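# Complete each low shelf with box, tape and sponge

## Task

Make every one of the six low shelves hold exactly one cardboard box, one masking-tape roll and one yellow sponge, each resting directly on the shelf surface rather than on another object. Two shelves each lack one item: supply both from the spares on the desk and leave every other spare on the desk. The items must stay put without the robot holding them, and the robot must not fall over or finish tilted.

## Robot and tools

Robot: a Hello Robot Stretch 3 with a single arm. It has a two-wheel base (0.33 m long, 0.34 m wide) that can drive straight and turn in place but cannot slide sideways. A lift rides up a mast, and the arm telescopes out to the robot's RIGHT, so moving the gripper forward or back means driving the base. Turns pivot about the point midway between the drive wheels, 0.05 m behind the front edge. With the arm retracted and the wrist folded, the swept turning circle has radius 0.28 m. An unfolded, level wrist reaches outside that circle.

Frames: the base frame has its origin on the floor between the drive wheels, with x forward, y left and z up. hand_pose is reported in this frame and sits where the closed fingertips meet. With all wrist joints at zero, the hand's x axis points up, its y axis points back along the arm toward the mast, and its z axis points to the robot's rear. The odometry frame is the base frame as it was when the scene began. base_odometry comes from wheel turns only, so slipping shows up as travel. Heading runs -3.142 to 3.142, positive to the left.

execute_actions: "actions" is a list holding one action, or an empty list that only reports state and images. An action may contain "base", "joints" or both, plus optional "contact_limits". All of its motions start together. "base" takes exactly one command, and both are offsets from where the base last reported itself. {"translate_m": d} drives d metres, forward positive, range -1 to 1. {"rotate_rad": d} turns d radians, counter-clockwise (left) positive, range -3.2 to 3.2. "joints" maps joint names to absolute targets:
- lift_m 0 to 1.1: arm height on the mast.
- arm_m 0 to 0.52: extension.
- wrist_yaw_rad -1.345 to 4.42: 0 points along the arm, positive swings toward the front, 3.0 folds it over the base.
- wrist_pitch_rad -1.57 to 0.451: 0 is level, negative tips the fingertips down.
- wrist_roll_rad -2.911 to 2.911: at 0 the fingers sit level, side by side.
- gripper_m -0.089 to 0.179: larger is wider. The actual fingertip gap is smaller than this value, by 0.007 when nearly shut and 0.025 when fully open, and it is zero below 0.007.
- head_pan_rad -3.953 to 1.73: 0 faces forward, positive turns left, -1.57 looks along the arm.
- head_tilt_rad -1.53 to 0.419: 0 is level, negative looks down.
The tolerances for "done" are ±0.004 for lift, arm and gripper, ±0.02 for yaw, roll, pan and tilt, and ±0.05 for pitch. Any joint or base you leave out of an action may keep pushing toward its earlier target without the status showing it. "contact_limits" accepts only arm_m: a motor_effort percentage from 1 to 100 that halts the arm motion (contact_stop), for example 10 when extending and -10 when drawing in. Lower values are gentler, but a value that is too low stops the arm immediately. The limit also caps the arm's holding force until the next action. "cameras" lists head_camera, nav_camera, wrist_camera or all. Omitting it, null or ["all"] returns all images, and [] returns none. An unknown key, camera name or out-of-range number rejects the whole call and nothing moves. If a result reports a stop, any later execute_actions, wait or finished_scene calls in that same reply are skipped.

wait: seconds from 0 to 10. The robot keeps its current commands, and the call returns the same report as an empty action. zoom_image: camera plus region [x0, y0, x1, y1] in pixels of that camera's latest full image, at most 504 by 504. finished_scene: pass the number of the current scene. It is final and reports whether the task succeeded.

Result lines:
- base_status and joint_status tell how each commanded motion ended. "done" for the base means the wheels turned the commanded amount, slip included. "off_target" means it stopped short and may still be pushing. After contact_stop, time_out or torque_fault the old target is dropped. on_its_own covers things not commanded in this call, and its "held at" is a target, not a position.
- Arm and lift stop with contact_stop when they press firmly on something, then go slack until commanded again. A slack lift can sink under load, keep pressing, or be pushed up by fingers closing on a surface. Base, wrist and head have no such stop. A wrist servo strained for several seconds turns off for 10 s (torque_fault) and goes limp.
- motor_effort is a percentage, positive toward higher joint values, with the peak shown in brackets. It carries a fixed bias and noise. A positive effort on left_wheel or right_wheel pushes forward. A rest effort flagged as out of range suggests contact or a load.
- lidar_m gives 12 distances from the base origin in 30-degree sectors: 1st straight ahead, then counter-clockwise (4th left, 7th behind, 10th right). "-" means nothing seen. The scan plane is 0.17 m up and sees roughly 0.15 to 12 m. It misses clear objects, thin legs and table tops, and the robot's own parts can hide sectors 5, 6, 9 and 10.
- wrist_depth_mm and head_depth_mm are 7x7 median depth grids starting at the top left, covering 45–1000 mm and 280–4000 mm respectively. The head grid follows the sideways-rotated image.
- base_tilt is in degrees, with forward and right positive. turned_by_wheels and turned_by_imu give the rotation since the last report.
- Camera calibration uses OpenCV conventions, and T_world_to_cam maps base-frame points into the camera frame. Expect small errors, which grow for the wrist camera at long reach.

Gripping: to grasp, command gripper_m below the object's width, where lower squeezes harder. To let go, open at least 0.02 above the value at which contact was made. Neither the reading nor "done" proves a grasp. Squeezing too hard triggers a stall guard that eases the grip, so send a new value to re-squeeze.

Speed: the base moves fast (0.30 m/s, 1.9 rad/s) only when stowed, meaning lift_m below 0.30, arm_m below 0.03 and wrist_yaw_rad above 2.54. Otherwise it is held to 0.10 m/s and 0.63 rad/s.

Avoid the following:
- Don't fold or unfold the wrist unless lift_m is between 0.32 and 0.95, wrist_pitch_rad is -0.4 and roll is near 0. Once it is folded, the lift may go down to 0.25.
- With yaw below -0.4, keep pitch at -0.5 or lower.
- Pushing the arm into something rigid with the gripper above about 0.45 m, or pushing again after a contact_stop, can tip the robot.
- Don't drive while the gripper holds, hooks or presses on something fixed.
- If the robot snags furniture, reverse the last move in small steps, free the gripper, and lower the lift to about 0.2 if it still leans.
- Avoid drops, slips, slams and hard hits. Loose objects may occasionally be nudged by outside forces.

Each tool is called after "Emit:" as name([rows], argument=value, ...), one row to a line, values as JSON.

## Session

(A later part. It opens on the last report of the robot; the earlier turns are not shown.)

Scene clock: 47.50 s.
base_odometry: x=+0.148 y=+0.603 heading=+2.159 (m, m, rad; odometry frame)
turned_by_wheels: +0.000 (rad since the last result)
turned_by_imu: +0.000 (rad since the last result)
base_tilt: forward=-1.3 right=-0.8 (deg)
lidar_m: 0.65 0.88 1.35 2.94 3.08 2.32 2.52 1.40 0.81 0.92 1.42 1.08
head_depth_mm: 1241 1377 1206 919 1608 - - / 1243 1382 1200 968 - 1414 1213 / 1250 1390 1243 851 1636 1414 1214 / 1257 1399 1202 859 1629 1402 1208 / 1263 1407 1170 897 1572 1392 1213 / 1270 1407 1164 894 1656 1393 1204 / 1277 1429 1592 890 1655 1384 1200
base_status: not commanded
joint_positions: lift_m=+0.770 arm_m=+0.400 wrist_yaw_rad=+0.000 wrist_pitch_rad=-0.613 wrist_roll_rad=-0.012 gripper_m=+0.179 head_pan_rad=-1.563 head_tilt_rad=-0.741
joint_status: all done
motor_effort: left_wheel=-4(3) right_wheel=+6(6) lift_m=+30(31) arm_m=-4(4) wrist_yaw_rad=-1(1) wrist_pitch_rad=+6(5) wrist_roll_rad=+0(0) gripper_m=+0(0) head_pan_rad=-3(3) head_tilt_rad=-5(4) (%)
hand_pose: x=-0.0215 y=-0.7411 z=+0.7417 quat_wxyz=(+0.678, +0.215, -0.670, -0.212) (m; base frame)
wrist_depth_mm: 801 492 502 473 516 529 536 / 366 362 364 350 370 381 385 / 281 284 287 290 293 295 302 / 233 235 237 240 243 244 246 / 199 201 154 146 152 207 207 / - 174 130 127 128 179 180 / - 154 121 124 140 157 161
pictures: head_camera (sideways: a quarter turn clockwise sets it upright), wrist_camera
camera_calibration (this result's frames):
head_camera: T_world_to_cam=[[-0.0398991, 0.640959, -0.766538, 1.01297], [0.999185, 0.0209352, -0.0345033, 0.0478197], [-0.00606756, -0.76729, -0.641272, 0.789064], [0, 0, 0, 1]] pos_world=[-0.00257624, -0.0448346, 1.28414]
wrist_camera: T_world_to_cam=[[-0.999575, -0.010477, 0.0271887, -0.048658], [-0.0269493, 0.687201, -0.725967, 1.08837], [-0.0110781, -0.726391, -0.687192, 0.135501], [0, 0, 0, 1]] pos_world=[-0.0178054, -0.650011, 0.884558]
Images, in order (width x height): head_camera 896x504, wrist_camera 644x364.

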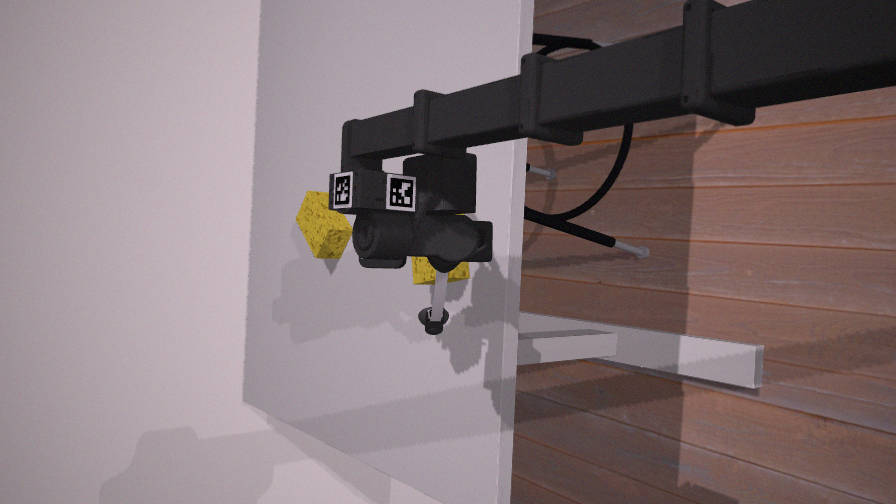

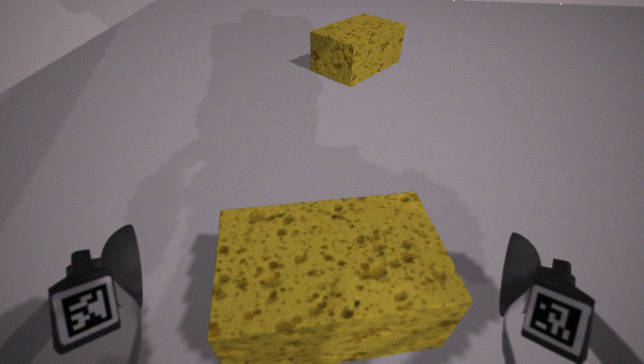

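Emit:
execute_actions([
  {"joints":{"lift_m":0.762,"gripper_m":0.07}},
], cameras=["wrist_camera"])

Scene clock: 50.97 s.
base_odometry: x=+0.148 y=+0.603 heading=+2.159 (m, m, rad; odometry frame)
turned_by_wheels: +0.000 (rad since the last result)
turned_by_imu: +0.001 (rad since the last result)
base_tilt: forward=-1.2 right=-0.7 (deg)
lidar_m: 0.65 0.88 1.35 2.94 3.07 2.32 2.52 1.41 0.81 0.92 1.41 1.08
head_depth_mm: 1238 1378 1205 920 1605 - - / 1243 1382 1200 965 - 1415 1224 / 1247 1396 1244 849 1628 1410 1219 / 1255 1408 1173 853 1624 1405 1211 / 1263 1412 1164 896 1576 1389 1207 / 1274 1407 1160 893 1659 1387 1206 / 1276 1436 1592 888 1648 1388 1202
base_status: not commanded
joint_positions: lift_m=+0.762 arm_m=+0.400 wrist_yaw_rad=+0.000 wrist_pitch_rad=-0.589 wrist_roll_rad=-0.012 gripper_m=+0.071 head_pan_rad=-1.563 head_tilt_rad=-0.741
joint_status: all done
motor_effort: left_wheel=-4(4) right_wheel=+6(7) lift_m=+26(28) arm_m=-3(4) wrist_yaw_rad=-1(2) wrist_pitch_rad=-5(5) wrist_roll_rad=+0(0) gripper_m=-22(100) head_pan_rad=-3(3) head_tilt_rad=-5(5) (%)
hand_pose: x=-0.0215 y=-0.7450 z=+0.7386 quat_wxyz=(+0.681, +0.207, -0.672, -0.204) (m; base frame)
wrist_depth_mm: 816 565 535 535 558 566 593 / 389 369 377 360 377 393 403 / 284 286 292 295 297 301 305 / 233 235 236 240 241 244 246 / 197 199 142 143 145 206 206 / 171 172 123 124 128 179 178 / 151 148 119 131 147 152 156
pictures: wrist_camera
camera_calibration (this result's frames):
wrist_camera: T_world_to_cam=[[-0.999576, -0.00982052, 0.0274293, -0.0483013], [-0.0269482, 0.669466, -0.742354, 1.08767], [-0.0110727, -0.742778, -0.669447, 0.105244], [0, 0, 0, 1]] pos_world=[-0.0178048, -0.650457, 0.879213]
Images, in order (width x height): wrist_camera 644x364.

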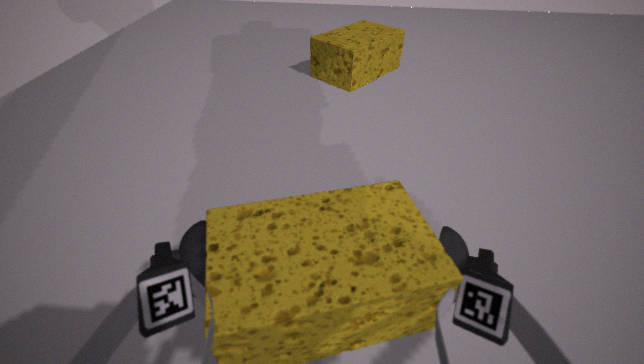

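Emit:
execute_actions([
  {"joints":{"lift_m":0.82,"gripper_m":0.05}},
], cameras=["wrist_camera"])

Scene clock: 53.30 s.
base_odometry: x=+0.148 y=+0.603 heading=+2.159 (m, m, rad; odometry frame)
turned_by_wheels: +0.000 (rad since the last result)
turned_by_imu: +0.001 (rad since the last result)
base_tilt: forward=-1.2 right=-0.8 (deg)
lidar_m: 0.65 0.88 1.36 2.90 3.06 2.32 2.51 1.41 0.81 0.93 1.42 1.08
head_depth_mm: 1232 1378 1198 949 - - - / 1246 1380 1305 - 1635 1379 1222 / 1250 1396 1306 866 1636 1407 1216 / 1257 1404 1232 847 1619 1404 1214 / 1263 1410 1167 899 1574 1392 1211 / 1269 1405 1159 892 1653 1387 1207 / 1277 1428 1595 887 1646 1393 1205
base_status: not commanded
joint_positions: lift_m=+0.820 arm_m=+0.400 wrist_yaw_rad=+0.000 wrist_pitch_rad=-0.613 wrist_roll_rad=-0.012 gripper_m=+0.055 head_pan_rad=-1.563 head_tilt_rad=-0.741
joint_status: gripper_m off_target (ended at +0.055, target +0.050); the others done
motor_effort: left_wheel=-4(4) right_wheel=+6(6) lift_m=+40(41) arm_m=-3(3) wrist_yaw_rad=-1(2) wrist_pitch_rad=+5(6) wrist_roll_rad=+0(0) gripper_m=-28(100) head_pan_rad=-2(4) head_tilt_rad=-5(5) (%)
hand_pose: x=-0.0215 y=-0.7409 z=+0.7913 quat_wxyz=(+0.678, +0.215, -0.670, -0.212) (m; base frame)
wrist_depth_mm: 831 762 649 675 662 720 702 / 906 473 480 435 470 493 502 / 388 377 376 378 383 392 396 / 305 307 310 312 314 318 322 / 258 265 142 143 145 271 274 / 227 233 123 124 129 237 237 / 200 198 120 131 197 202 209
pictures: wrist_camera
camera_calibration (this result's frames):
wrist_camera: T_world_to_cam=[[-0.999575, -0.0104858, 0.0271856, -0.0500081], [-0.0269498, 0.687422, -0.725758, 1.12424], [-0.0110778, -0.726183, -0.687413, 0.170014], [0, 0, 0, 1]] pos_world=[-0.0178054, -0.649892, 0.934158]
Images, in order (width x height): wrist_camera 644x364.

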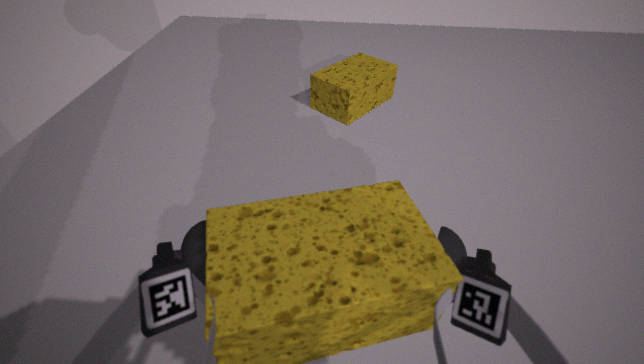

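Emit:
execute_actions([
  {"base":{"rotate_rad":1.49},"joints":{"arm_m":0.42}},
], cameras=[])

Emit:
execute_actions([
  {"base":{"translate_m":0.6},"joints":{"lift_m":0.76}},
])

Scene clock: 58.43 s.
base_odometry: x=+0.148 y=+0.603 heading=-2.634 (m, m, rad; odometry frame)
turned_by_wheels: +1.490 (rad since the last result)
turned_by_imu: +1.497 (rad since the last result)
base_tilt: forward=-1.3 right=-0.8 (deg)
lidar_m: 2.81 3.07 2.54 2.32 1.69 0.81 0.93 0.98 1.11 0.65 0.87 1.36
head_depth_mm: 911 1019 1157 1311 - - - / 909 1019 1132 - 1568 1394 1218 / 897 1013 - 1363 1556 1410 1220 / 920 1029 1123 1216 1472 1350 1214 / 919 1027 1168 1072 1120 1266 1210 / 918 1030 1165 1068 1121 1267 1207 / 916 1026 1163 1059 1115 1270 1203
base_status: done
joint_positions: lift_m=+0.820 arm_m=+0.420 wrist_yaw_rad=+0.000 wrist_pitch_rad=-0.614 wrist_roll_rad=-0.012 gripper_m=+0.065 head_pan_rad=-1.563 head_tilt_rad=-0.741
joint_status: all done
on_its_own: gripper_m is held at +0.064, not at your +0.050, by its stall guard, which is not easing now
motor_effort: left_wheel=-4(11) right_wheel=+5(14) lift_m=+40(40) arm_m=+4(5) wrist_yaw_rad=-1(0) wrist_pitch_rad=+6(6) wrist_roll_rad=+0(0) gripper_m=-24(24) head_pan_rad=-4(3) head_tilt_rad=-5(5) (%)
hand_pose: x=-0.0215 y=-0.7602 z=+0.7913 quat_wxyz=(+0.678, +0.215, -0.670, -0.212) (m; base frame)
wrist_depth_mm: 389 389 390 384 368 374 376 / 432 436 430 424 417 417 420 / 495 493 495 481 467 473 479 / 465 472 471 507 531 543 543 / 396 401 142 143 146 642 641 / 343 357 123 124 129 753 776 / 306 301 119 130 877 889 905
pictures: none
No camera images: the call's "cameras" was empty. Leave "cameras" out to get every camera's image.

Scene clock: 65.87 s.
base_odometry: x=-0.377 y=+0.311 heading=-2.634 (m, m, rad; odometry frame)
turned_by_wheels: +0.000 (rad since the last result)
turned_by_imu: +0.001 (rad since the last result)
base_tilt: forward=-1.2 right=-0.8 (deg)
lidar_m: 2.23 2.55 2.46 2.36 2.29 1.88 1.39 1.52 0.88 0.64 0.87 1.16
head_depth_mm: 912 1022 1161 1099 1147 1118 - / 909 1017 1155 1133 - 1281 1220 / 906 1016 1130 1016 1133 1264 1219 / 907 1018 1132 984 976 1258 1213 / 906 1012 1150 1072 1124 1261 1211 / 904 1011 1144 1070 1121 1257 1204 / 901 1006 1145 1018 1112 1261 1199
base_status: done
joint_positions: lift_m=+0.760 arm_m=+0.420 wrist_yaw_rad=+0.000 wrist_pitch_rad=-0.614 wrist_roll_rad=-0.012 gripper_m=+0.065 head_pan_rad=-1.563 head_tilt_rad=-0.741
joint_status: all done
on_its_own: gripper_m is held at +0.064, not at your +0.050, by its stall guard, which is not easing now
motor_effort: left_wheel=-4(5) right_wheel=+5(13) lift_m=+30(33) arm_m=+4(4) wrist_yaw_rad=-1(1) wrist_pitch_rad=+6(6) wrist_roll_rad=+0(0) gripper_m=-24(25) head_pan_rad=-4(4) head_tilt_rad=-4(5) (%)
hand_pose: x=-0.0215 y=-0.7601 z=+0.7316 quat_wxyz=(+0.678, +0.215, -0.670, -0.213) (m; base frame)
wrist_depth_mm: 371 371 374 376 376 372 373 / 412 407 415 416 417 413 418 / 453 452 456 467 471 475 475 / 377 383 386 391 390 396 402 / 311 324 142 143 145 336 337 / 282 287 123 124 129 297 292 / 249 245 119 131 242 251 256
pictures: head_camera (sideways: a quarter turn clockwise sets it upright), nav_camera (sideways: a quarter turn counterclockwise sets it upright), wrist_camera
camera_calibration (this result's frames):
head_camera: T_world_to_cam=[[-0.0398971, 0.641009, -0.766495, 1.01292], [0.999185, 0.0209336, -0.0345024, 0.0478185], [-0.00607081, -0.767248, -0.641322, 0.78913], [0, 0, 0, 1]] pos_world=[-0.00257642, -0.0448334, 1.28413]
nav_camera: T_world_to_cam=[[-0.028692, -0.663375, 0.747737, -0.926936], [-0.9995, 0.0289878, -0.0126352, 0.0753484], [-0.0132934, -0.747725, -0.663875, 0.821157], [0, 0, 0, 1]] pos_world=[0.059631, -0.00309101, 1.2392]
wrist_camera: T_world_to_cam=[[-0.999576, -0.0104598, 0.0271857, -0.0485739], [-0.0269257, 0.687833, -0.725369, 1.09408], [-0.011112, -0.725793, -0.687823, 0.115606], [0, 0, 0, 1]] pos_world=[-0.0178097, -0.669149, 0.874452]
Images, in order (width x height): head_camera 896x504, nav_camera 672x504, wrist_camera 644x364.

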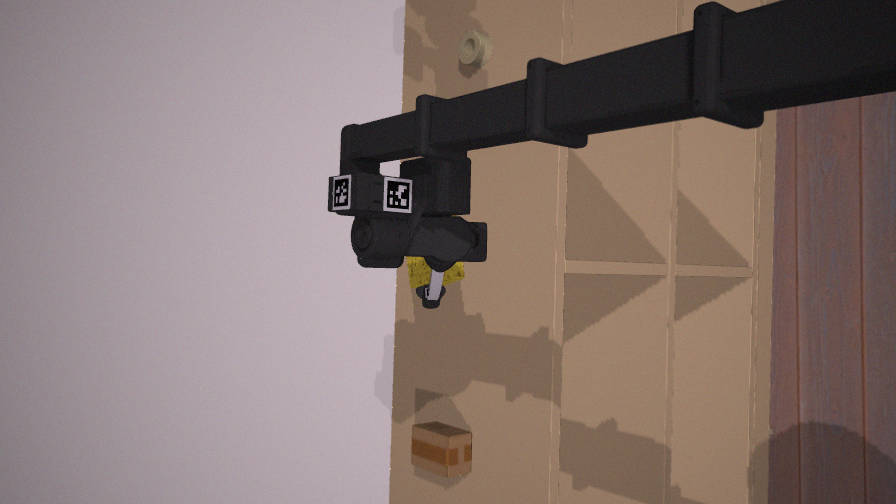

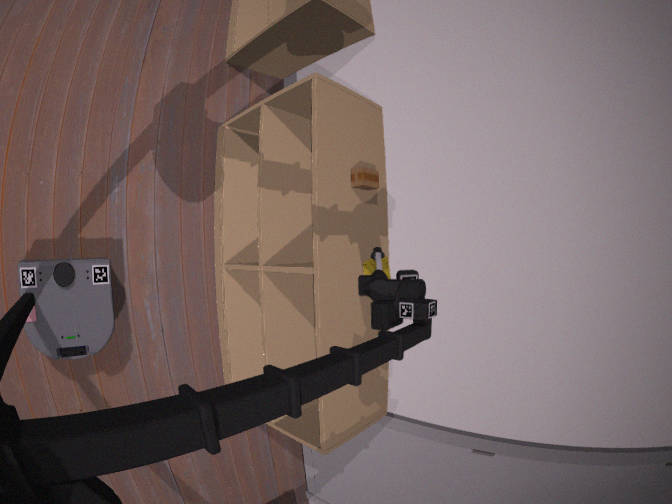

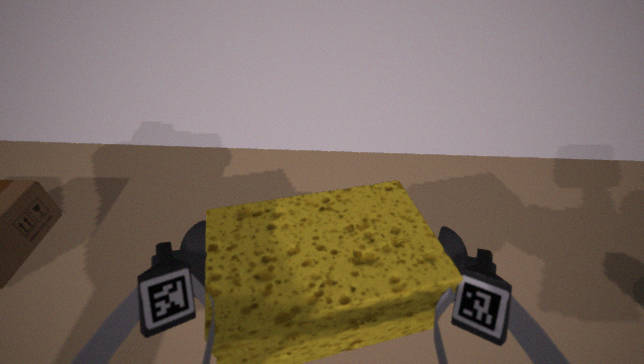

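Emit:
execute_actions([
  {"joints":{"lift_m":0.658,"arm_m":0.44}},
], cameras=["wrist_camera"])

Scene clock: 68.73 s.
base_odometry: x=-0.377 y=+0.311 heading=-2.634 (m, m, rad; odometry frame)
turned_by_wheels: +0.000 (rad since the last result)
turned_by_imu: +0.001 (rad since the last result)
base_tilt: forward=-1.2 right=-0.8 (deg)
lidar_m: 2.24 2.54 2.47 2.35 2.29 1.89 1.39 1.53 0.87 0.64 0.88 1.16
head_depth_mm: 915 1018 1162 1097 1147 1279 1228 / 911 1020 1159 1094 1054 - - / 908 1017 1155 - 1157 1267 1215 / 908 1018 1152 1155 1130 1255 1213 / 903 1011 1149 1072 1124 1260 1205 / 904 1007 1144 1066 1120 1262 1206 / 903 1008 1144 1019 1113 1258 1206
base_status: not commanded
joint_positions: lift_m=+0.658 arm_m=+0.440 wrist_yaw_rad=+0.000 wrist_pitch_rad=-0.614 wrist_roll_rad=-0.012 gripper_m=+0.065 head_pan_rad=-1.563 head_tilt_rad=-0.741
joint_status: all done
on_its_own: gripper_m is held at +0.064, not at your +0.050, by its stall guard, which is not easing now
motor_effort: left_wheel=-4(4) right_wheel=+5(6) lift_m=+28(31) arm_m=+4(5) wrist_yaw_rad=-2(2) wrist_pitch_rad=+6(6) wrist_roll_rad=+0(0) gripper_m=-24(24) head_pan_rad=-4(3) head_tilt_rad=-4(5) (%)
hand_pose: x=-0.0215 y=-0.7801 z=+0.6297 quat_wxyz=(+0.678, +0.215, -0.670, -0.213) (m; base frame)
wrist_depth_mm: 349 351 357 353 353 355 359 / 374 378 381 375 389 390 388 / 276 282 282 287 292 293 298 / 231 231 233 235 238 240 243 / 196 197 142 143 145 205 206 / 171 176 123 124 129 179 178 / 152 149 119 131 150 152 157
pictures: wrist_camera
camera_calibration (this result's frames):
wrist_camera: T_world_to_cam=[[-0.999576, -0.0104488, 0.0271938, -0.0460109], [-0.0269282, 0.687555, -0.725633, 1.03391], [-0.0111152, -0.726057, -0.687545, 0.0306282], [0, 0, 0, 1]] pos_world=[-0.0178097, -0.68911, 0.772545]
Images, in order (width x height): wrist_camera 644x364.

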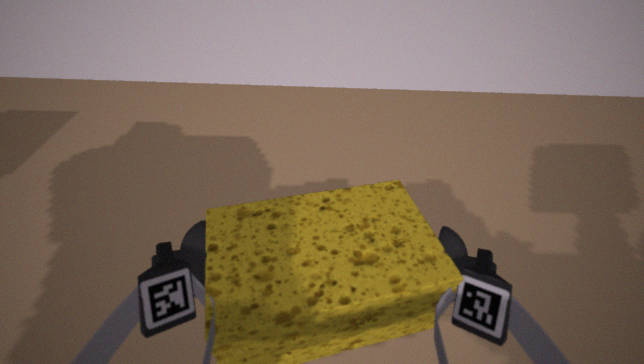

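Emit:
execute_actions([
  {"joints":{"gripper_m":0.17}},
], cameras=[])

Emit:
execute_actions([
  {"joints":{"lift_m":0.75}},
], cameras=["wrist_camera"])

Scene clock: 71.33 s.
base_odometry: x=-0.377 y=+0.311 heading=-2.634 (m, m, rad; odometry frame)
turned_by_wheels: +0.000 (rad since the last result)
turned_by_imu: +0.001 (rad since the last result)
base_tilt: forward=-1.2 right=-0.7 (deg)
lidar_m: 2.23 2.54 2.47 2.35 2.31 1.88 1.39 1.53 0.87 0.65 0.88 1.16
head_depth_mm: 911 1020 1155 1099 1145 1275 1225 / 909 1020 1154 1096 1055 - - / 909 1015 1150 - 1161 1269 1218 / 907 1013 1152 1160 1127 1256 1212 / 906 1013 1145 1078 1123 1259 1214 / 903 1007 1145 1071 1119 1260 1211 / 902 1006 1142 1018 1116 1266 1200
base_status: not commanded
joint_positions: lift_m=+0.658 arm_m=+0.440 wrist_yaw_rad=+0.000 wrist_pitch_rad=-0.613 wrist_roll_rad=-0.012 gripper_m=+0.170 head_pan_rad=-1.563 head_tilt_rad=-0.741
joint_status: all done
motor_effort: left_wheel=-4(4) right_wheel=+5(5) lift_m=+29(29) arm_m=+4(4) wrist_yaw_rad=-2(0) wrist_pitch_rad=+6(6) wrist_roll_rad=+0(0) gripper_m=+1(100) head_pan_rad=-3(3) head_tilt_rad=-5(4) (%)
hand_pose: x=-0.0215 y=-0.7802 z=+0.6297 quat_wxyz=(+0.678, +0.215, -0.670, -0.212) (m; base frame)
wrist_depth_mm: 355 352 355 350 356 359 358 / 364 373 376 378 384 388 394 / 278 280 283 287 291 293 297 / 230 231 234 236 237 241 244 / 195 203 146 143 149 204 205 / 175 173 128 125 129 176 178 / - 149 116 130 149 153 157
pictures: none
No camera images: the call's "cameras" was empty. Leave "cameras" out to get every camera's image.

Scene clock: 73.00 s.
base_odometry: x=-0.377 y=+0.311 heading=-2.634 (m, m, rad; odometry frame)
turned_by_wheels: +0.000 (rad since the last result)
turned_by_imu: +0.000 (rad since the last result)
base_tilt: forward=-1.1 right=-0.8 (deg)
lidar_m: 2.23 2.55 2.46 2.35 2.29 1.88 1.39 1.52 0.87 0.65 0.87 1.16
head_depth_mm: 911 1022 1163 1098 1145 1254 - / 909 1017 1158 1127 - - 1209 / 908 1018 1132 1015 1137 1266 1215 / 905 1011 1128 976 980 1259 1212 / 905 1010 1147 1072 1124 1260 1211 / 904 1010 1141 1067 1124 1258 1204 / 901 1008 1147 1018 1114 1258 1201
base_status: not commanded
joint_positions: lift_m=+0.750 arm_m=+0.440 wrist_yaw_rad=+0.000 wrist_pitch_rad=-0.613 wrist_roll_rad=-0.012 gripper_m=+0.170 head_pan_rad=-1.563 head_tilt_rad=-0.741
joint_status: all done
motor_effort: left_wheel=-4(4) right_wheel=+6(5) lift_m=+40(42) arm_m=+4(4) wrist_yaw_rad=+0(2) wrist_pitch_rad=+6(6) wrist_roll_rad=+0(0) gripper_m=+0(1) head_pan_rad=-3(3) head_tilt_rad=-5(4) (%)
hand_pose: x=-0.0215 y=-0.7802 z=+0.7213 quat_wxyz=(+0.678, +0.215, -0.670, -0.212) (m; base frame)
wrist_depth_mm: 353 356 355 356 353 354 353 / 390 397 396 394 398 397 402 / 435 432 450 443 450 451 455 / 366 364 372 370 375 381 384 / 303 319 314 314 318 322 323 / 272 270 274 226 276 279 284 / - 236 231 198 239 241 248
pictures: wrist_camera
camera_calibration (this result's frames):
wrist_camera: T_world_to_cam=[[-0.999576, -0.0104459, 0.0271908, -0.0484977], [-0.0269253, 0.687473, -0.72571, 1.1004], [-0.0111123, -0.726135, -0.687463, 0.0934906], [0, 0, 0, 1]] pos_world=[-0.0178097, -0.689114, 0.86416]
Images, in order (width x height): wrist_camera 644x364.

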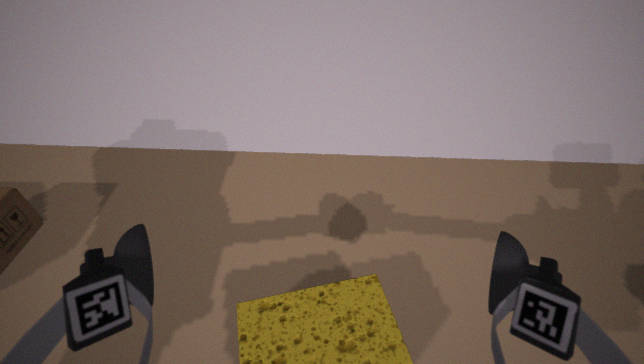

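Emit:
execute_actions([
  {"base":{"rotate_rad":-0.843},"joints":{"lift_m":0.85,"arm_m":0.2}},
], cameras=[])

Emit:
execute_actions([
  {"base":{"translate_m":-1.0},"joints":{"lift_m":0.92,"arm_m":0.1}},
], cameras=[])

Emit:
execute_actions([
  {"base":{"rotate_rad":-0.665}},
])

Scene clock: 78.60 s.
base_odometry: x=-0.377 y=+0.311 heading=+2.806 (m, m, rad; odometry frame)
turned_by_wheels: -0.843 (rad since the last result)
turned_by_imu: -0.845 (rad since the last result)
base_tilt: forward=-1.2 right=-0.8 (deg)
lidar_m: 0.87 1.68 2.36 2.53 2.35 2.36 2.12 1.68 1.52 0.87 1.06 0.65
head_depth_mm: 1902 2070 2301 2177 - - 1182 / 1840 2149 2399 - 1596 1416 1223 / 1580 1817 2126 - 1590 1410 1222 / 1413 1585 1813 1928 1586 1402 1214 / 1266 1405 1587 1724 1361 1381 1206 / 1149 1264 1409 1072 1238 1341 1208 / 1050 1151 1260 1060 1148 1251 1179
base_status: done
joint_positions: lift_m=+0.850 arm_m=+0.200 wrist_yaw_rad=+0.000 wrist_pitch_rad=-0.613 wrist_roll_rad=-0.012 gripper_m=+0.170 head_pan_rad=-1.563 head_tilt_rad=-0.741
joint_status: all done
motor_effort: left_wheel=+4(10) right_wheel=-3(12) lift_m=+40(39) arm_m=-4(4) wrist_yaw_rad=-1(0) wrist_pitch_rad=+6(6) wrist_roll_rad=+0(0) gripper_m=+0(0) head_pan_rad=-4(3) head_tilt_rad=-4(4) (%)
hand_pose: x=-0.0216 y=-0.5410 z=+0.8213 quat_wxyz=(+0.678, +0.215, -0.670, -0.213) (m; base frame)
wrist_depth_mm: 598 689 853 - - - 878 / 646 737 932 - - - - / 615 615 969 - - - - / 497 510 552 - - - - / 434 464 754 - - - - / 384 663 715 - - - - / 577 595 854 954 956 948 950
pictures: none
No camera images: the call's "cameras" was empty. Leave "cameras" out to get every camera's image.

Scene clock: 89.77 s.
base_odometry: x=+0.567 y=-0.018 heading=+2.806 (m, m, rad; odometry frame)
turned_by_wheels: +0.000 (rad since the last result)
turned_by_imu: +0.002 (rad since the last result)
base_tilt: forward=-1.1 right=-0.8 (deg)
lidar_m: 1.87 2.61 2.95 1.92 1.94 1.49 1.17 0.98 1.03 0.86 1.82 1.39
head_depth_mm: 1298 1413 1205 - - 1392 1222 / 1387 1499 1221 - - 1375 1221 / 1489 1592 1188 - - 1379 1217 / 1600 1672 1178 1005 - 1373 1214 / 1737 1886 1167 1810 1617 1403 1210 / 1904 2128 1203 2035 1627 1398 1205 / 1882 2058 2083 2013 1643 1389 1206
base_status: done
joint_positions: lift_m=+0.920 arm_m=+0.100 wrist_yaw_rad=+0.000 wrist_pitch_rad=-0.614 wrist_roll_rad=-0.012 gripper_m=+0.170 head_pan_rad=-1.563 head_tilt_rad=-0.741
joint_status: all done
motor_effort: left_wheel=+5(7) right_wheel=-4(10) lift_m=+40(43) arm_m=-4(3) wrist_yaw_rad=-1(0) wrist_pitch_rad=+6(5) wrist_roll_rad=+0(0) gripper_m=+1(0) head_pan_rad=-3(3) head_tilt_rad=-5(4) (%)
hand_pose: x=-0.0216 y=-0.4410 z=+0.8913 quat_wxyz=(+0.678, +0.215, -0.670, -0.213) (m; base frame)
wrist_depth_mm: - - 975 986 - 944 830 / - - 705 723 724 737 754 / - - - 557 574 561 583 / - - - - 472 482 478 / - - - - - 415 404 / - - - - - - 347 / 974 989 990 - - - 964
pictures: none
No camera images: the call's "cameras" was empty. Leave "cameras" out to get every camera's image.

Scene clock: 91.77 s.
base_odometry: x=+0.567 y=-0.018 heading=+2.141 (m, m, rad; odometry frame)
turned_by_wheels: -0.665 (rad since the last result)
turned_by_imu: -0.667 (rad since the last result)
base_tilt: forward=-1.2 right=-0.8 (deg)
lidar_m: 1.39 1.54 2.15 2.95 2.16 1.61 1.49 1.28 0.99 1.40 0.87 1.34
head_depth_mm: 1201 1347 1211 - - 1389 1229 / 1210 1357 1218 - - 1344 1222 / 1213 1355 1161 - - 1381 1213 / 1215 1354 1178 913 - 1370 1215 / 1220 1365 1170 900 1618 1399 1210 / 1233 1371 1162 896 1573 1396 1208 / 1232 1372 1154 872 1606 1386 1205
base_status: done
joint_positions: lift_m=+0.920 arm_m=+0.100 wrist_yaw_rad=+0.000 wrist_pitch_rad=-0.614 wrist_roll_rad=-0.012 gripper_m=+0.170 head_pan_rad=-1.563 head_tilt_rad=-0.741
joint_status: not commanded
motor_effort: left_wheel=+5(10) right_wheel=-4(9) lift_m=+40(40) arm_m=-4(4) wrist_yaw_rad=+1(2) wrist_pitch_rad=+6(6) wrist_roll_rad=+0(0) gripper_m=+1(1) head_pan_rad=-3(2) head_tilt_rad=-5(5) (%)
hand_pose: x=-0.0216 y=-0.4410 z=+0.8913 quat_wxyz=(+0.678, +0.215, -0.670, -0.213) (m; base frame)
wrist_depth_mm: 942 940 983 958 959 967 981 / 692 697 709 725 689 818 - / 546 556 559 516 569 576 - / 449 450 457 462 470 475 495 / - 413 408 420 421 416 416 / - - - - - - - / 975 987 994 - 997 995 -
pictures: head_camera (sideways: a quarter turn clockwise sets it upright), nav_camera (sideways: a quarter turn counterclockwise sets it upright), wrist_camera
camera_calibration (this result's frames):
head_camera: T_world_to_cam=[[-0.039835, 0.641056, -0.766459, 1.01287], [0.999187, 0.0208383, -0.0345016, 0.0478176], [-0.00614581, -0.767211, -0.641366, 0.789187], [0, 0, 0, 1]] pos_world=[-0.00258079, -0.0448315, 1.28413]
nav_camera: T_world_to_cam=[[-0.0287563, -0.663415, 0.747699, -0.926887], [-0.999497, 0.0290859, -0.0126332, 0.0753457], [-0.0133665, -0.747687, -0.663917, 0.821212], [0, 0, 0, 1]] pos_world=[0.0596307, -0.00309269, 1.2392]
wrist_camera: T_world_to_cam=[[-0.999581, -0.00997422, 0.0271906, -0.049462], [-0.0266006, 0.687495, -0.725701, 0.990641], [-0.0114551, -0.72612, -0.687472, 0.456605], [0, 0, 0, 1]] pos_world=[-0.0178591, -0.350004, 1.03416]
Images, in order (width x height): head_camera 896x504, nav_camera 672x504, wrist_camera 644x364.

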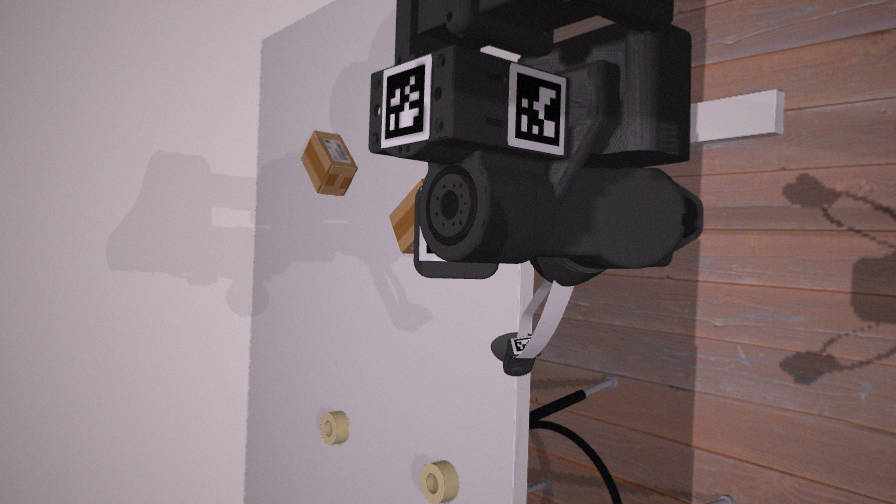

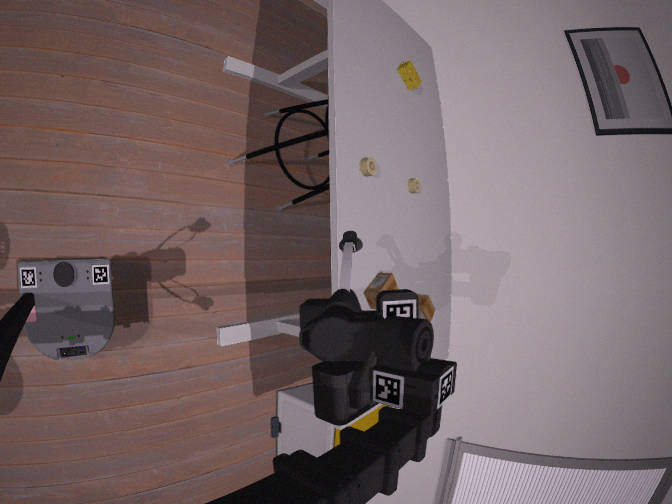

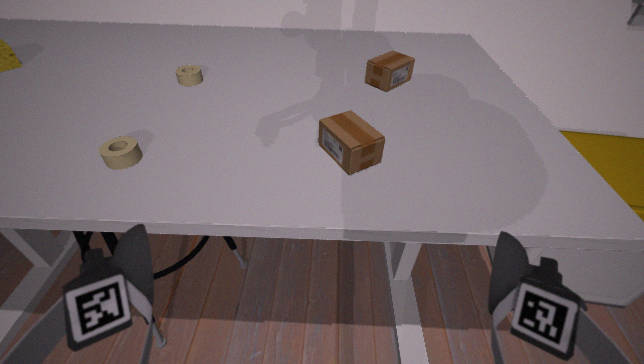

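Emit:
zoom_image(camera="wrist_camera", region=[290, 90, 410, 190])

Region (290, 90, 410, 190) of wrist_camera's 644x364 image, scaled by 4.200.

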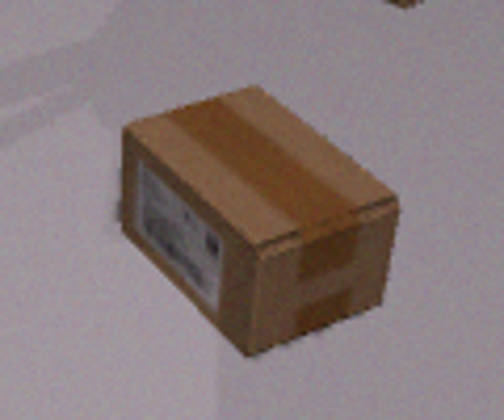

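Emit:
execute_actions([
  {"base":{"translate_m":-0.14},"joints":{"lift_m":0.83,"arm_m":0.425,"wrist_yaw_rad":0.57,"gripper_m":0.15}},
], cameras=["head_camera","wrist_camera"])

Scene clock: 99.50 s.
base_odometry: x=+0.643 y=-0.136 heading=+2.141 (m, m, rad; odometry frame)
turned_by_wheels: +0.000 (rad since the last result)
turned_by_imu: +0.002 (rad since the last result)
base_tilt: forward=-1.2 right=-0.8 (deg)
lidar_m: 1.53 1.67 2.70 2.95 2.06 1.49 1.35 1.26 1.07 0.95 0.95 1.42
head_depth_mm: 1202 1340 1522 1518 - - - / 1205 1349 1377 - 1643 1421 1226 / 1209 1352 - 908 1548 1381 1219 / 1215 1354 - 874 1625 1404 1216 / 1218 1365 1172 869 1621 1401 1206 / 1222 1369 1158 877 1613 1393 1205 / 1228 1375 1151 887 1565 1382 1201
base_status: done
joint_positions: lift_m=+0.830 arm_m=+0.425 wrist_yaw_rad=+0.569 wrist_pitch_rad=-0.614 wrist_roll_rad=-0.012 gripper_m=+0.150 head_pan_rad=-1.563 head_tilt_rad=-0.741
joint_status: all done
motor_effort: left_wheel=+4(4) right_wheel=-4(9) lift_m=+30(35) arm_m=+4(5) wrist_yaw_rad=+0(1) wrist_pitch_rad=+6(6) wrist_roll_rad=+0(0) gripper_m=+0(89) head_pan_rad=-4(2) head_tilt_rad=-5(4) (%)
hand_pose: x=+0.0839 y=-0.7344 z=+0.8016 quat_wxyz=(+0.711, +0.394, -0.582, -0.014) (m; base frame)
wrist_depth_mm: 671 671 690 686 679 626 560 / 488 496 497 511 525 528 530 / 365 390 394 399 404 371 332 / 316 322 324 330 329 320 328 / 272 280 279 222 271 284 286 / 240 - 240 192 238 - 247 / 210 207 213 171 206 212 219
pictures: head_camera (sideways: a quarter turn clockwise sets it upright), wrist_camera
camera_calibration (this result's frames):
head_camera: T_world_to_cam=[[-0.0398346, 0.641056, -0.766459, 1.01287], [0.999187, 0.0208377, -0.0345016, 0.0478176], [-0.00614627, -0.767211, -0.641365, 0.789187], [0, 0, 0, 1]] pos_world=[-0.00258082, -0.0448315, 1.28413]
wrist_camera: T_world_to_cam=[[-0.836497, -0.547297, 0.0271892, -0.352777], [-0.393092, 0.564759, -0.725621, 1.0706], [0.381775, -0.617667, -0.687557, 0.229892], [0, 0, 0, 1]] pos_world=[0.037979, -0.655706, 0.944502]
Images, in order (width x height): head_camera 896x504, wrist_camera 644x364.

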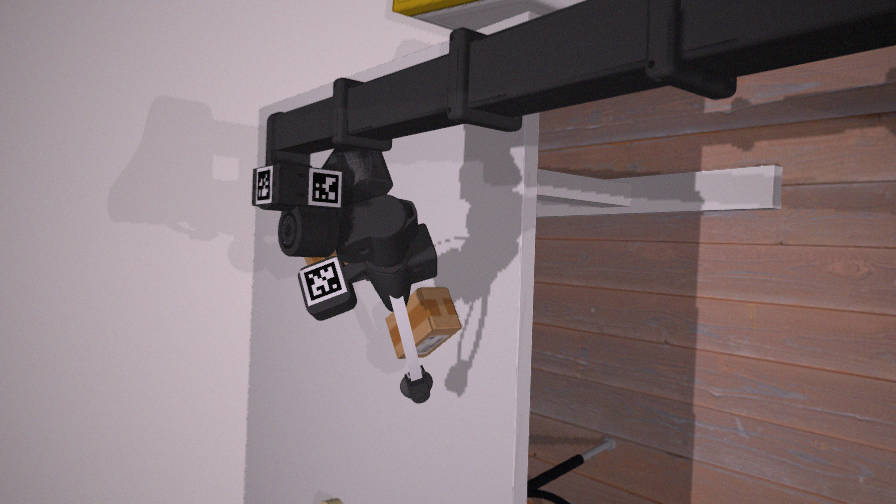

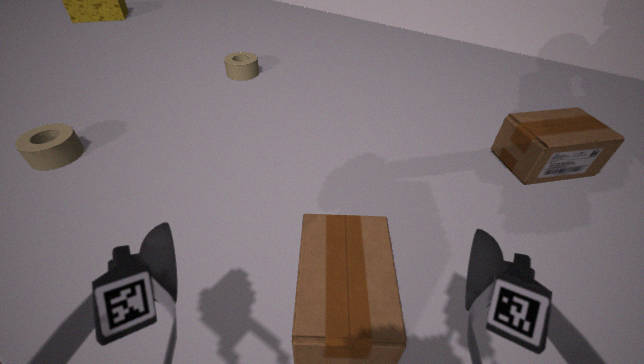

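Emit:
execute_actions([
  {"joints":{"lift_m":0.77,"arm_m":0.447}},
], cameras=["wrist_camera"])

Scene clock: 102.57 s.
base_odometry: x=+0.643 y=-0.136 heading=+2.141 (m, m, rad; odometry frame)
turned_by_wheels: +0.000 (rad since the last result)
turned_by_imu: +0.001 (rad since the last result)
base_tilt: forward=-1.2 right=-0.8 (deg)
lidar_m: 1.54 1.67 2.68 2.95 2.07 1.48 1.35 1.27 1.06 0.95 0.95 1.41
head_depth_mm: 1201 1343 1516 1405 1438 - - / 1206 1345 1247 948 - 1418 1199 / 1211 1353 1297 879 1544 1378 1217 / 1216 1356 1231 846 1629 1404 1213 / 1216 1360 1170 870 1620 1399 1211 / 1222 1372 1159 893 1611 1392 1208 / 1230 1367 1150 888 1564 1390 1200
base_status: not commanded
joint_positions: lift_m=+0.770 arm_m=+0.447 wrist_yaw_rad=+0.569 wrist_pitch_rad=-0.614 wrist_roll_rad=-0.012 gripper_m=+0.150 head_pan_rad=-1.563 head_tilt_rad=-0.741
joint_status: all done
motor_effort: left_wheel=+4(4) right_wheel=-4(5) lift_m=+30(33) arm_m=+4(1) wrist_yaw_rad=-1(0) wrist_pitch_rad=+6(6) wrist_roll_rad=+0(0) gripper_m=+0(0) head_pan_rad=-3(3) head_tilt_rad=-4(4) (%)
hand_pose: x=+0.0839 y=-0.7564 z=+0.7416 quat_wxyz=(+0.711, +0.394, -0.582, -0.014) (m; base frame)
wrist_depth_mm: 474 486 472 512 523 531 513 / 355 358 365 371 373 357 264 / 281 284 287 289 292 290 269 / 232 234 234 164 239 243 244 / 198 203 202 139 199 207 208 / 174 - 171 121 169 - 180 / - 151 151 114 149 154 159
pictures: wrist_camera
camera_calibration (this result's frames):
wrist_camera: T_world_to_cam=[[-0.836497, -0.547297, 0.0271892, -0.363187], [-0.393092, 0.564759, -0.725621, 1.03948], [0.381775, -0.617667, -0.687557, 0.175044], [0, 0, 0, 1]] pos_world=[0.037979, -0.677708, 0.884495]
Images, in order (width x height): wrist_camera 644x364.

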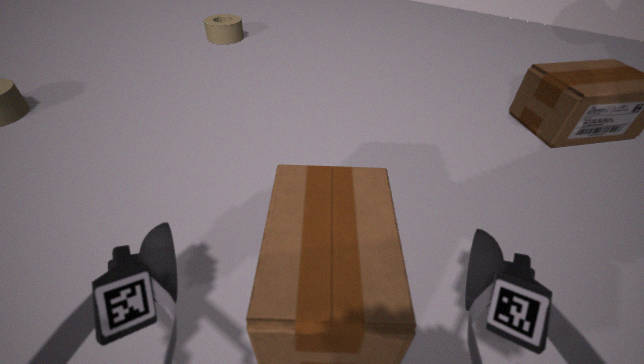

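Emit:
execute_actions([
  {"joints":{"gripper_m":0.025}},
], cameras=[])

Emit:
execute_actions([
  {"joints":{"lift_m":0.84}},
], cameras=["wrist_camera"])

Scene clock: 105.40 s.
base_odometry: x=+0.643 y=-0.136 heading=+2.141 (m, m, rad; odometry frame)
turned_by_wheels: +0.000 (rad since the last result)
turned_by_imu: +0.001 (rad since the last result)
base_tilt: forward=-1.2 right=-0.7 (deg)
lidar_m: 1.54 1.67 2.69 2.94 2.07 1.48 1.35 1.26 1.06 0.95 0.95 1.42
head_depth_mm: 1202 1339 1515 1401 1439 - - / 1206 1348 1250 946 - 1411 1197 / 1212 1348 1295 877 1551 1382 1217 / 1210 1353 1239 845 1624 1404 1209 / 1219 1358 1172 869 1621 1397 1205 / 1222 1371 1159 890 1616 1396 1203 / 1230 1375 1151 888 1558 1389 1198
base_status: not commanded
joint_positions: lift_m=+0.770 arm_m=+0.447 wrist_yaw_rad=+0.569 wrist_pitch_rad=-0.614 wrist_roll_rad=-0.012 gripper_m=+0.027 head_pan_rad=-1.563 head_tilt_rad=-0.741
joint_status: all done
motor_effort: left_wheel=+4(4) right_wheel=-5(4) lift_m=+29(30) arm_m=+4(4) wrist_yaw_rad=+1(1) wrist_pitch_rad=+6(6) wrist_roll_rad=+0(0) gripper_m=-28(100) head_pan_rad=-2(3) head_tilt_rad=-5(5) (%)
hand_pose: x=+0.0839 y=-0.7564 z=+0.7416 quat_wxyz=(+0.711, +0.394, -0.582, -0.014) (m; base frame)
wrist_depth_mm: 482 493 470 513 517 531 516 / 354 357 365 367 375 361 265 / 281 283 286 289 291 288 272 / 231 234 236 165 239 245 245 / 198 200 201 140 198 205 207 / 172 173 122 121 122 180 181 / 154 154 149 117 150 157 159
pictures: none
No camera images: the call's "cameras" was empty. Leave "cameras" out to get every camera's image.

Scene clock: 106.87 s.
base_odometry: x=+0.643 y=-0.136 heading=+2.141 (m, m, rad; odometry frame)
turned_by_wheels: +0.000 (rad since the last result)
turned_by_imu: +0.000 (rad since the last result)
base_tilt: forward=-1.3 right=-0.8 (deg)
lidar_m: 1.53 1.67 2.69 2.94 2.07 1.48 1.35 1.26 1.06 0.95 0.95 1.42
head_depth_mm: 1206 1341 1515 1526 - - 1201 / 1205 1347 - - 1626 1385 1222 / 1208 1340 - 907 1545 1382 1217 / 1215 1358 - 874 1622 1406 1209 / 1218 1362 1164 845 1622 1399 1208 / 1223 1373 1162 893 1615 1390 1202 / 1230 1378 1153 886 1564 1387 1202
base_status: not commanded
joint_positions: lift_m=+0.840 arm_m=+0.447 wrist_yaw_rad=+0.569 wrist_pitch_rad=-0.620 wrist_roll_rad=-0.012 gripper_m=+0.033 head_pan_rad=-1.563 head_tilt_rad=-0.741
joint_status: all done
on_its_own: gripper_m is held at +0.032, not at your +0.025, by its stall guard, which is still easing
motor_effort: left_wheel=+4(4) right_wheel=-4(3) lift_m=+41(46) arm_m=+4(4) wrist_yaw_rad=+0(1) wrist_pitch_rad=+9(8) wrist_roll_rad=+0(0) gripper_m=-25(29) head_pan_rad=-4(2) head_tilt_rad=-4(5) (%)
hand_pose: x=+0.0833 y=-0.7554 z=+0.8099 quat_wxyz=(+0.711, +0.396, -0.581, -0.016) (m; base frame)
wrist_depth_mm: 649 672 715 717 671 606 542 / 505 505 489 524 527 541 543 / 396 402 406 409 416 401 420 / 320 331 334 336 340 322 324 / 283 284 294 287 298 294 296 / 247 247 150 138 153 253 255 / 218 220 210 114 116 224 227
pictures: wrist_camera
camera_calibration (this result's frames):
wrist_camera: T_world_to_cam=[[-0.836399, -0.547449, 0.027121, -0.365103], [-0.395691, 0.568822, -0.72102, 1.08784], [0.379294, -0.613792, -0.692384, 0.22987], [0, 0, 0, 1]] pos_world=[0.0378899, -0.677573, 0.953417]
Images, in order (width x height): wrist_camera 644x364.

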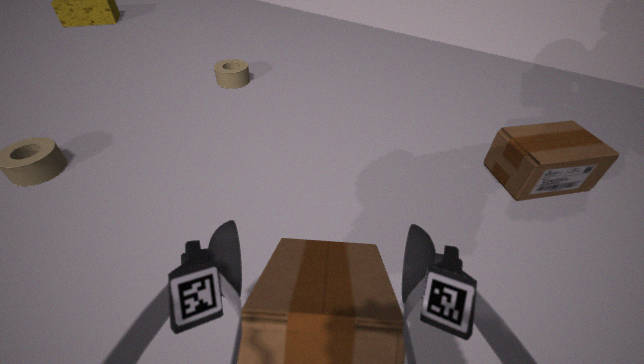

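Emit:
execute_actions([
  {"joints":{"lift_m":0.80}},
], cameras=["head_camera","wrist_camera"])

Scene clock: 108.70 s.
base_odometry: x=+0.643 y=-0.136 heading=+2.141 (m, m, rad; odometry frame)
turned_by_wheels: +0.000 (rad since the last result)
turned_by_imu: +0.001 (rad since the last result)
base_tilt: forward=-1.2 right=-0.8 (deg)
lidar_m: 1.53 1.67 2.68 2.95 2.07 1.48 1.35 1.26 1.07 0.95 0.95 1.42
head_depth_mm: 1201 1338 1511 1440 1373 - - / 1206 1344 1308 - 1638 1420 1222 / 1213 1354 - 880 1540 1376 1219 / 1212 1358 1283 874 1624 1405 1214 / 1215 1356 1193 858 1625 1400 1209 / 1220 1368 1159 893 1612 1398 1201 / 1226 1378 1153 890 1570 1396 1201
base_status: not commanded
joint_positions: lift_m=+0.800 arm_m=+0.447 wrist_yaw_rad=+0.569 wrist_pitch_rad=-0.618 wrist_roll_rad=-0.012 gripper_m=+0.036 head_pan_rad=-1.563 head_tilt_rad=-0.741
joint_status: all done
on_its_own: gripper_m is held at +0.035, not at your +0.025, by its stall guard, which is not easing now
motor_effort: left_wheel=+4(4) right_wheel=-3(4) lift_m=+29(34) arm_m=+4(4) wrist_yaw_rad=+1(2) wrist_pitch_rad=+8(9) wrist_roll_rad=+0(0) gripper_m=-24(24) head_pan_rad=-4(4) head_tilt_rad=-4(4) (%)
hand_pose: x=+0.0835 y=-0.7557 z=+0.7707 quat_wxyz=(+0.711, +0.396, -0.581, -0.015) (m; base frame)
wrist_depth_mm: 569 579 580 589 607 588 542 / 419 418 425 434 443 447 450 / 318 334 337 344 343 319 281 / 274 277 279 281 285 285 290 / 234 236 244 169 240 242 246 / 204 206 133 130 137 212 213 / 181 181 174 115 116 187 188
pictures: head_camera (sideways: a quarter turn clockwise sets it upright), wrist_camera
camera_calibration (this result's frames):
head_camera: T_world_to_cam=[[-0.0398345, 0.64106, -0.766456, 1.01287], [0.999187, 0.0208376, -0.0345016, 0.0478175], [-0.00614647, -0.767208, -0.641369, 0.789191], [0, 0, 0, 1]] pos_world=[-0.00258083, -0.0448314, 1.28413]
wrist_camera: T_world_to_cam=[[-0.83643, -0.547402, 0.0271444, -0.364028], [-0.394913, 0.567604, -0.722406, 1.05989], [0.380039, -0.614961, -0.690937, 0.200405], [0, 0, 0, 1]] pos_world=[0.0379168, -0.677624, 0.914016]
Images, in order (width x height): head_camera 896x504, wrist_camera 644x364.

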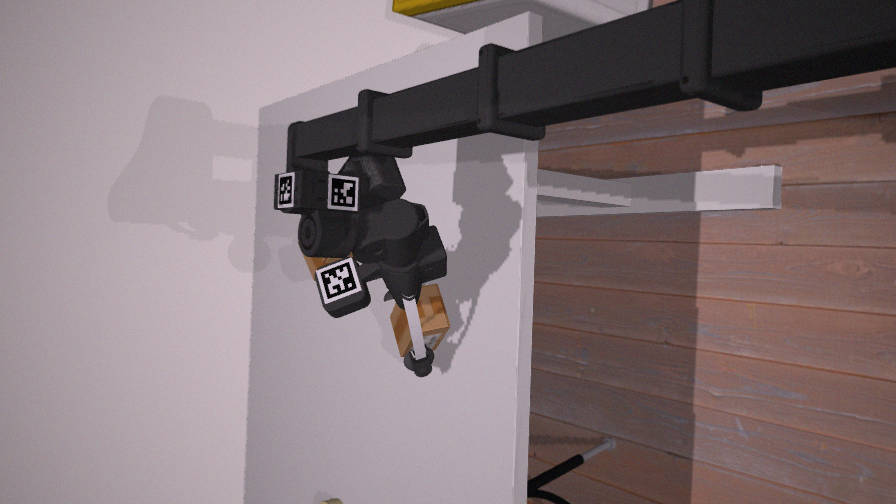

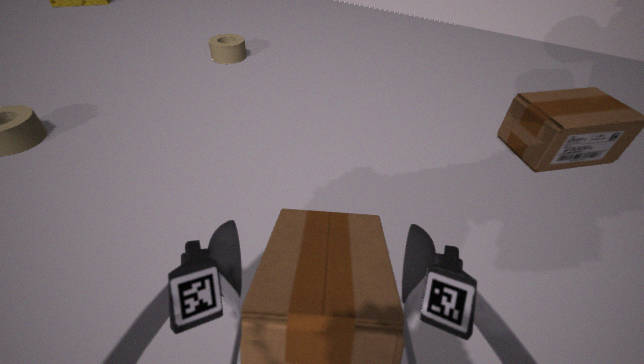

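Emit:
execute_actions([
  {"joints":{"lift_m":0.77}},
], cameras=[])

Emit:
execute_actions([
  {"joints":{"gripper_m":0.14}},
], cameras=[])

Emit:
execute_actions([
  {"joints":{"lift_m":0.89}},
], cameras=[])

Emit:
execute_actions([
  {"base":{"translate_m":0.042},"joints":{"wrist_pitch_rad":-1.0,"arm_m":0.512}},
], cameras=["wrist_camera"])

Scene clock: 112.33 s.
base_odometry: x=+0.643 y=-0.136 heading=+2.141 (m, m, rad; odometry frame)
turned_by_wheels: +0.000 (rad since the last result)
turned_by_imu: +0.001 (rad since the last result)
base_tilt: forward=-1.2 right=-0.8 (deg)
lidar_m: 1.53 1.67 2.69 2.95 2.07 1.48 1.35 1.26 1.07 0.95 0.95 1.42
head_depth_mm: 1204 1342 1517 1409 1434 - - / 1204 1355 1250 947 - 1411 1203 / 1214 1347 1298 877 1549 1381 1221 / 1214 1360 1232 846 1629 1403 1214 / 1220 1361 1174 872 1622 1404 1210 / 1224 1369 1160 893 1613 1393 1204 / 1227 1372 1149 886 1564 1389 1203
base_status: not commanded
joint_positions: lift_m=+0.770 arm_m=+0.447 wrist_yaw_rad=+0.569 wrist_pitch_rad=-0.605 wrist_roll_rad=-0.013 gripper_m=+0.036 head_pan_rad=-1.563 head_tilt_rad=-0.741
joint_status: all done
on_its_own: gripper_m is held at +0.035, not at your +0.025, by its stall guard, which is not easing now
motor_effort: left_wheel=+4(4) right_wheel=-3(4) lift_m=+26(32) arm_m=+4(4) wrist_yaw_rad=-1(0) wrist_pitch_rad=+2(8) wrist_roll_rad=+1(1) gripper_m=-23(24) head_pan_rad=-3(4) head_tilt_rad=-4(5) (%)
hand_pose: x=+0.0847 y=-0.7576 z=+0.7435 quat_wxyz=(+0.711, +0.392, -0.584, -0.010) (m; base frame)
wrist_depth_mm: 504 515 509 528 533 553 527 / 369 365 371 380 389 392 277 / 289 291 294 297 300 291 268 / 237 240 242 168 245 249 250 / 202 203 204 142 202 209 211 / 176 177 126 123 124 181 182 / 155 156 150 119 152 160 161
pictures: none
No camera images: the call's "cameras" was empty. Leave "cameras" out to get every camera's image.

Scene clock: 113.87 s.
base_odometry: x=+0.643 y=-0.136 heading=+2.141 (m, m, rad; odometry frame)
turned_by_wheels: +0.000 (rad since the last result)
turned_by_imu: +0.000 (rad since the last result)
base_tilt: forward=-1.2 right=-0.8 (deg)
lidar_m: 1.53 1.67 2.68 2.95 2.07 1.48 1.35 1.26 1.07 0.95 0.95 1.42
head_depth_mm: 1203 1334 1517 1402 1442 - - / 1203 1345 1247 948 - 1418 1200 / 1210 1348 1296 879 1542 1382 1219 / 1213 1356 1230 845 1628 1404 1214 / 1223 1358 1173 871 1614 1398 1207 / 1223 1366 1156 892 1618 1392 1206 / 1229 1374 1150 889 1558 1389 1200
base_status: not commanded
joint_positions: lift_m=+0.770 arm_m=+0.447 wrist_yaw_rad=+0.569 wrist_pitch_rad=-0.612 wrist_roll_rad=-0.013 gripper_m=+0.140 head_pan_rad=-1.563 head_tilt_rad=-0.741
joint_status: all done
motor_effort: left_wheel=+4(4) right_wheel=-5(3) lift_m=+29(29) arm_m=+4(4) wrist_yaw_rad=-1(0) wrist_pitch_rad=+4(5) wrist_roll_rad=+1(0) gripper_m=+1(99) head_pan_rad=-3(3) head_tilt_rad=-5(5) (%)
hand_pose: x=+0.0841 y=-0.7567 z=+0.7420 quat_wxyz=(+0.711, +0.394, -0.583, -0.013) (m; base frame)
wrist_depth_mm: 485 496 469 512 524 535 517 / 356 359 364 371 379 360 266 / 282 284 288 292 294 288 269 / 232 235 236 165 242 245 247 / 199 207 202 140 199 207 209 / 174 - 171 122 174 - 179 / 157 151 151 122 154 155 160
pictures: none
No camera images: the call's "cameras" was empty. Leave "cameras" out to get every camera's image.

Scene clock: 115.80 s.
base_odometry: x=+0.643 y=-0.136 heading=+2.141 (m, m, rad; odometry frame)
turned_by_wheels: +0.000 (rad since the last result)
turned_by_imu: +0.001 (rad since the last result)
base_tilt: forward=-1.2 right=-0.7 (deg)
lidar_m: 1.53 1.67 2.68 2.95 2.07 1.48 1.35 1.26 1.07 0.95 0.95 1.42
head_depth_mm: 1202 1338 1489 - - 1390 1224 / 1203 1315 - 886 1602 1410 1221 / 1208 1304 1091 909 1543 1378 1217 / 1212 1329 - 906 1627 1404 1219 / 1219 1364 1166 869 1619 1405 1207 / 1223 1372 1187 895 1616 1393 1207 / 1227 1371 1155 888 1558 1392 1203
base_status: not commanded
joint_positions: lift_m=+0.890 arm_m=+0.447 wrist_yaw_rad=+0.569 wrist_pitch_rad=-0.613 wrist_roll_rad=-0.013 gripper_m=+0.140 head_pan_rad=-1.563 head_tilt_rad=-0.741
joint_status: all done
motor_effort: left_wheel=+4(4) right_wheel=-3(4) lift_m=+40(44) arm_m=+4(4) wrist_yaw_rad=+0(1) wrist_pitch_rad=+6(5) wrist_roll_rad=+1(1) gripper_m=+0(0) head_pan_rad=-3(3) head_tilt_rad=-5(5) (%)
hand_pose: x=+0.0840 y=-0.7565 z=+0.8615 quat_wxyz=(+0.711, +0.394, -0.582, -0.013) (m; base frame)
wrist_depth_mm: 840 873 846 831 724 594 530 / 613 623 641 660 648 645 575 / 486 492 498 509 508 521 527 / 397 409 412 416 416 366 427 / 346 358 351 356 356 352 362 / 303 - 303 253 311 - 315 / 272 263 271 223 274 269 281
pictures: none
No camera images: the call's "cameras" was empty. Leave "cameras" out to get every camera's image.

Scene clock: 117.60 s.
base_odometry: x=+0.620 y=-0.100 heading=+2.142 (m, m, rad; odometry frame)
turned_by_wheels: +0.000 (rad since the last result)
turned_by_imu: +0.001 (rad since the last result)
base_tilt: forward=-1.2 right=-0.8 (deg)
lidar_m: 1.49 1.64 2.66 2.95 2.09 1.52 1.39 1.27 1.09 0.96 0.92 1.39
head_depth_mm: 1201 1338 1488 - - 1386 1226 / 1203 1305 - 885 1620 1413 1228 / 1214 1296 1132 909 1510 1381 1219 / 1211 1335 - 876 1626 1411 1212 / 1221 1363 1173 872 1616 1396 1212 / 1224 1374 1159 892 1614 1392 1208 / 1227 1378 1147 890 1569 1384 1201
base_status: done
joint_positions: lift_m=+0.890 arm_m=+0.512 wrist_yaw_rad=+0.569 wrist_pitch_rad=-1.005 wrist_roll_rad=-0.013 gripper_m=+0.140 head_pan_rad=-1.563 head_tilt_rad=-0.741
joint_status: all done
motor_effort: left_wheel=+5(10) right_wheel=-4(8) lift_m=+40(40) arm_m=+4(6) wrist_yaw_rad=-1(1) wrist_pitch_rad=+2(4) wrist_roll_rad=+0(0) gripper_m=+1(0) head_pan_rad=-3(3) head_tilt_rad=-4(5) (%)
hand_pose: x=+0.0415 y=-0.7552 z=+0.7993 quat_wxyz=(+0.694, +0.502, -0.494, -0.150) (m; base frame)
wrist_depth_mm: 342 342 344 348 348 350 350 / 313 311 314 316 318 312 257 / 287 287 290 289 291 292 287 / 263 266 267 268 273 272 273 / 247 250 249 199 250 253 253 / 231 - 232 185 235 - 238 / 219 214 218 176 222 218 223
pictures: wrist_camera
camera_calibration (this result's frames):
wrist_camera: T_world_to_cam=[[-0.831181, -0.55558, 0.0216447, -0.401625], [-0.51459, 0.753948, -0.408363, 0.958299], [0.210559, -0.350561, -0.912563, 0.620283], [0, 0, 0, 1]] pos_world=[0.0287013, -0.728194, 0.966074]
Images, in order (width x height): wrist_camera 644x364.

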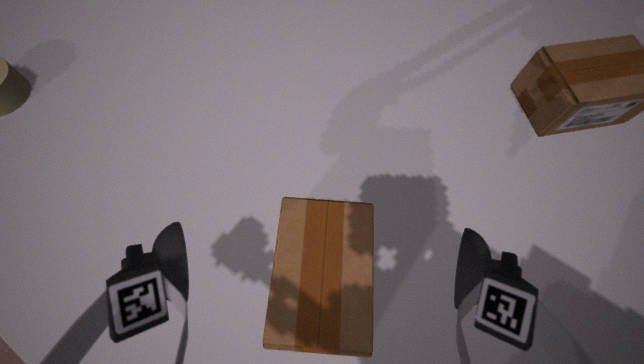

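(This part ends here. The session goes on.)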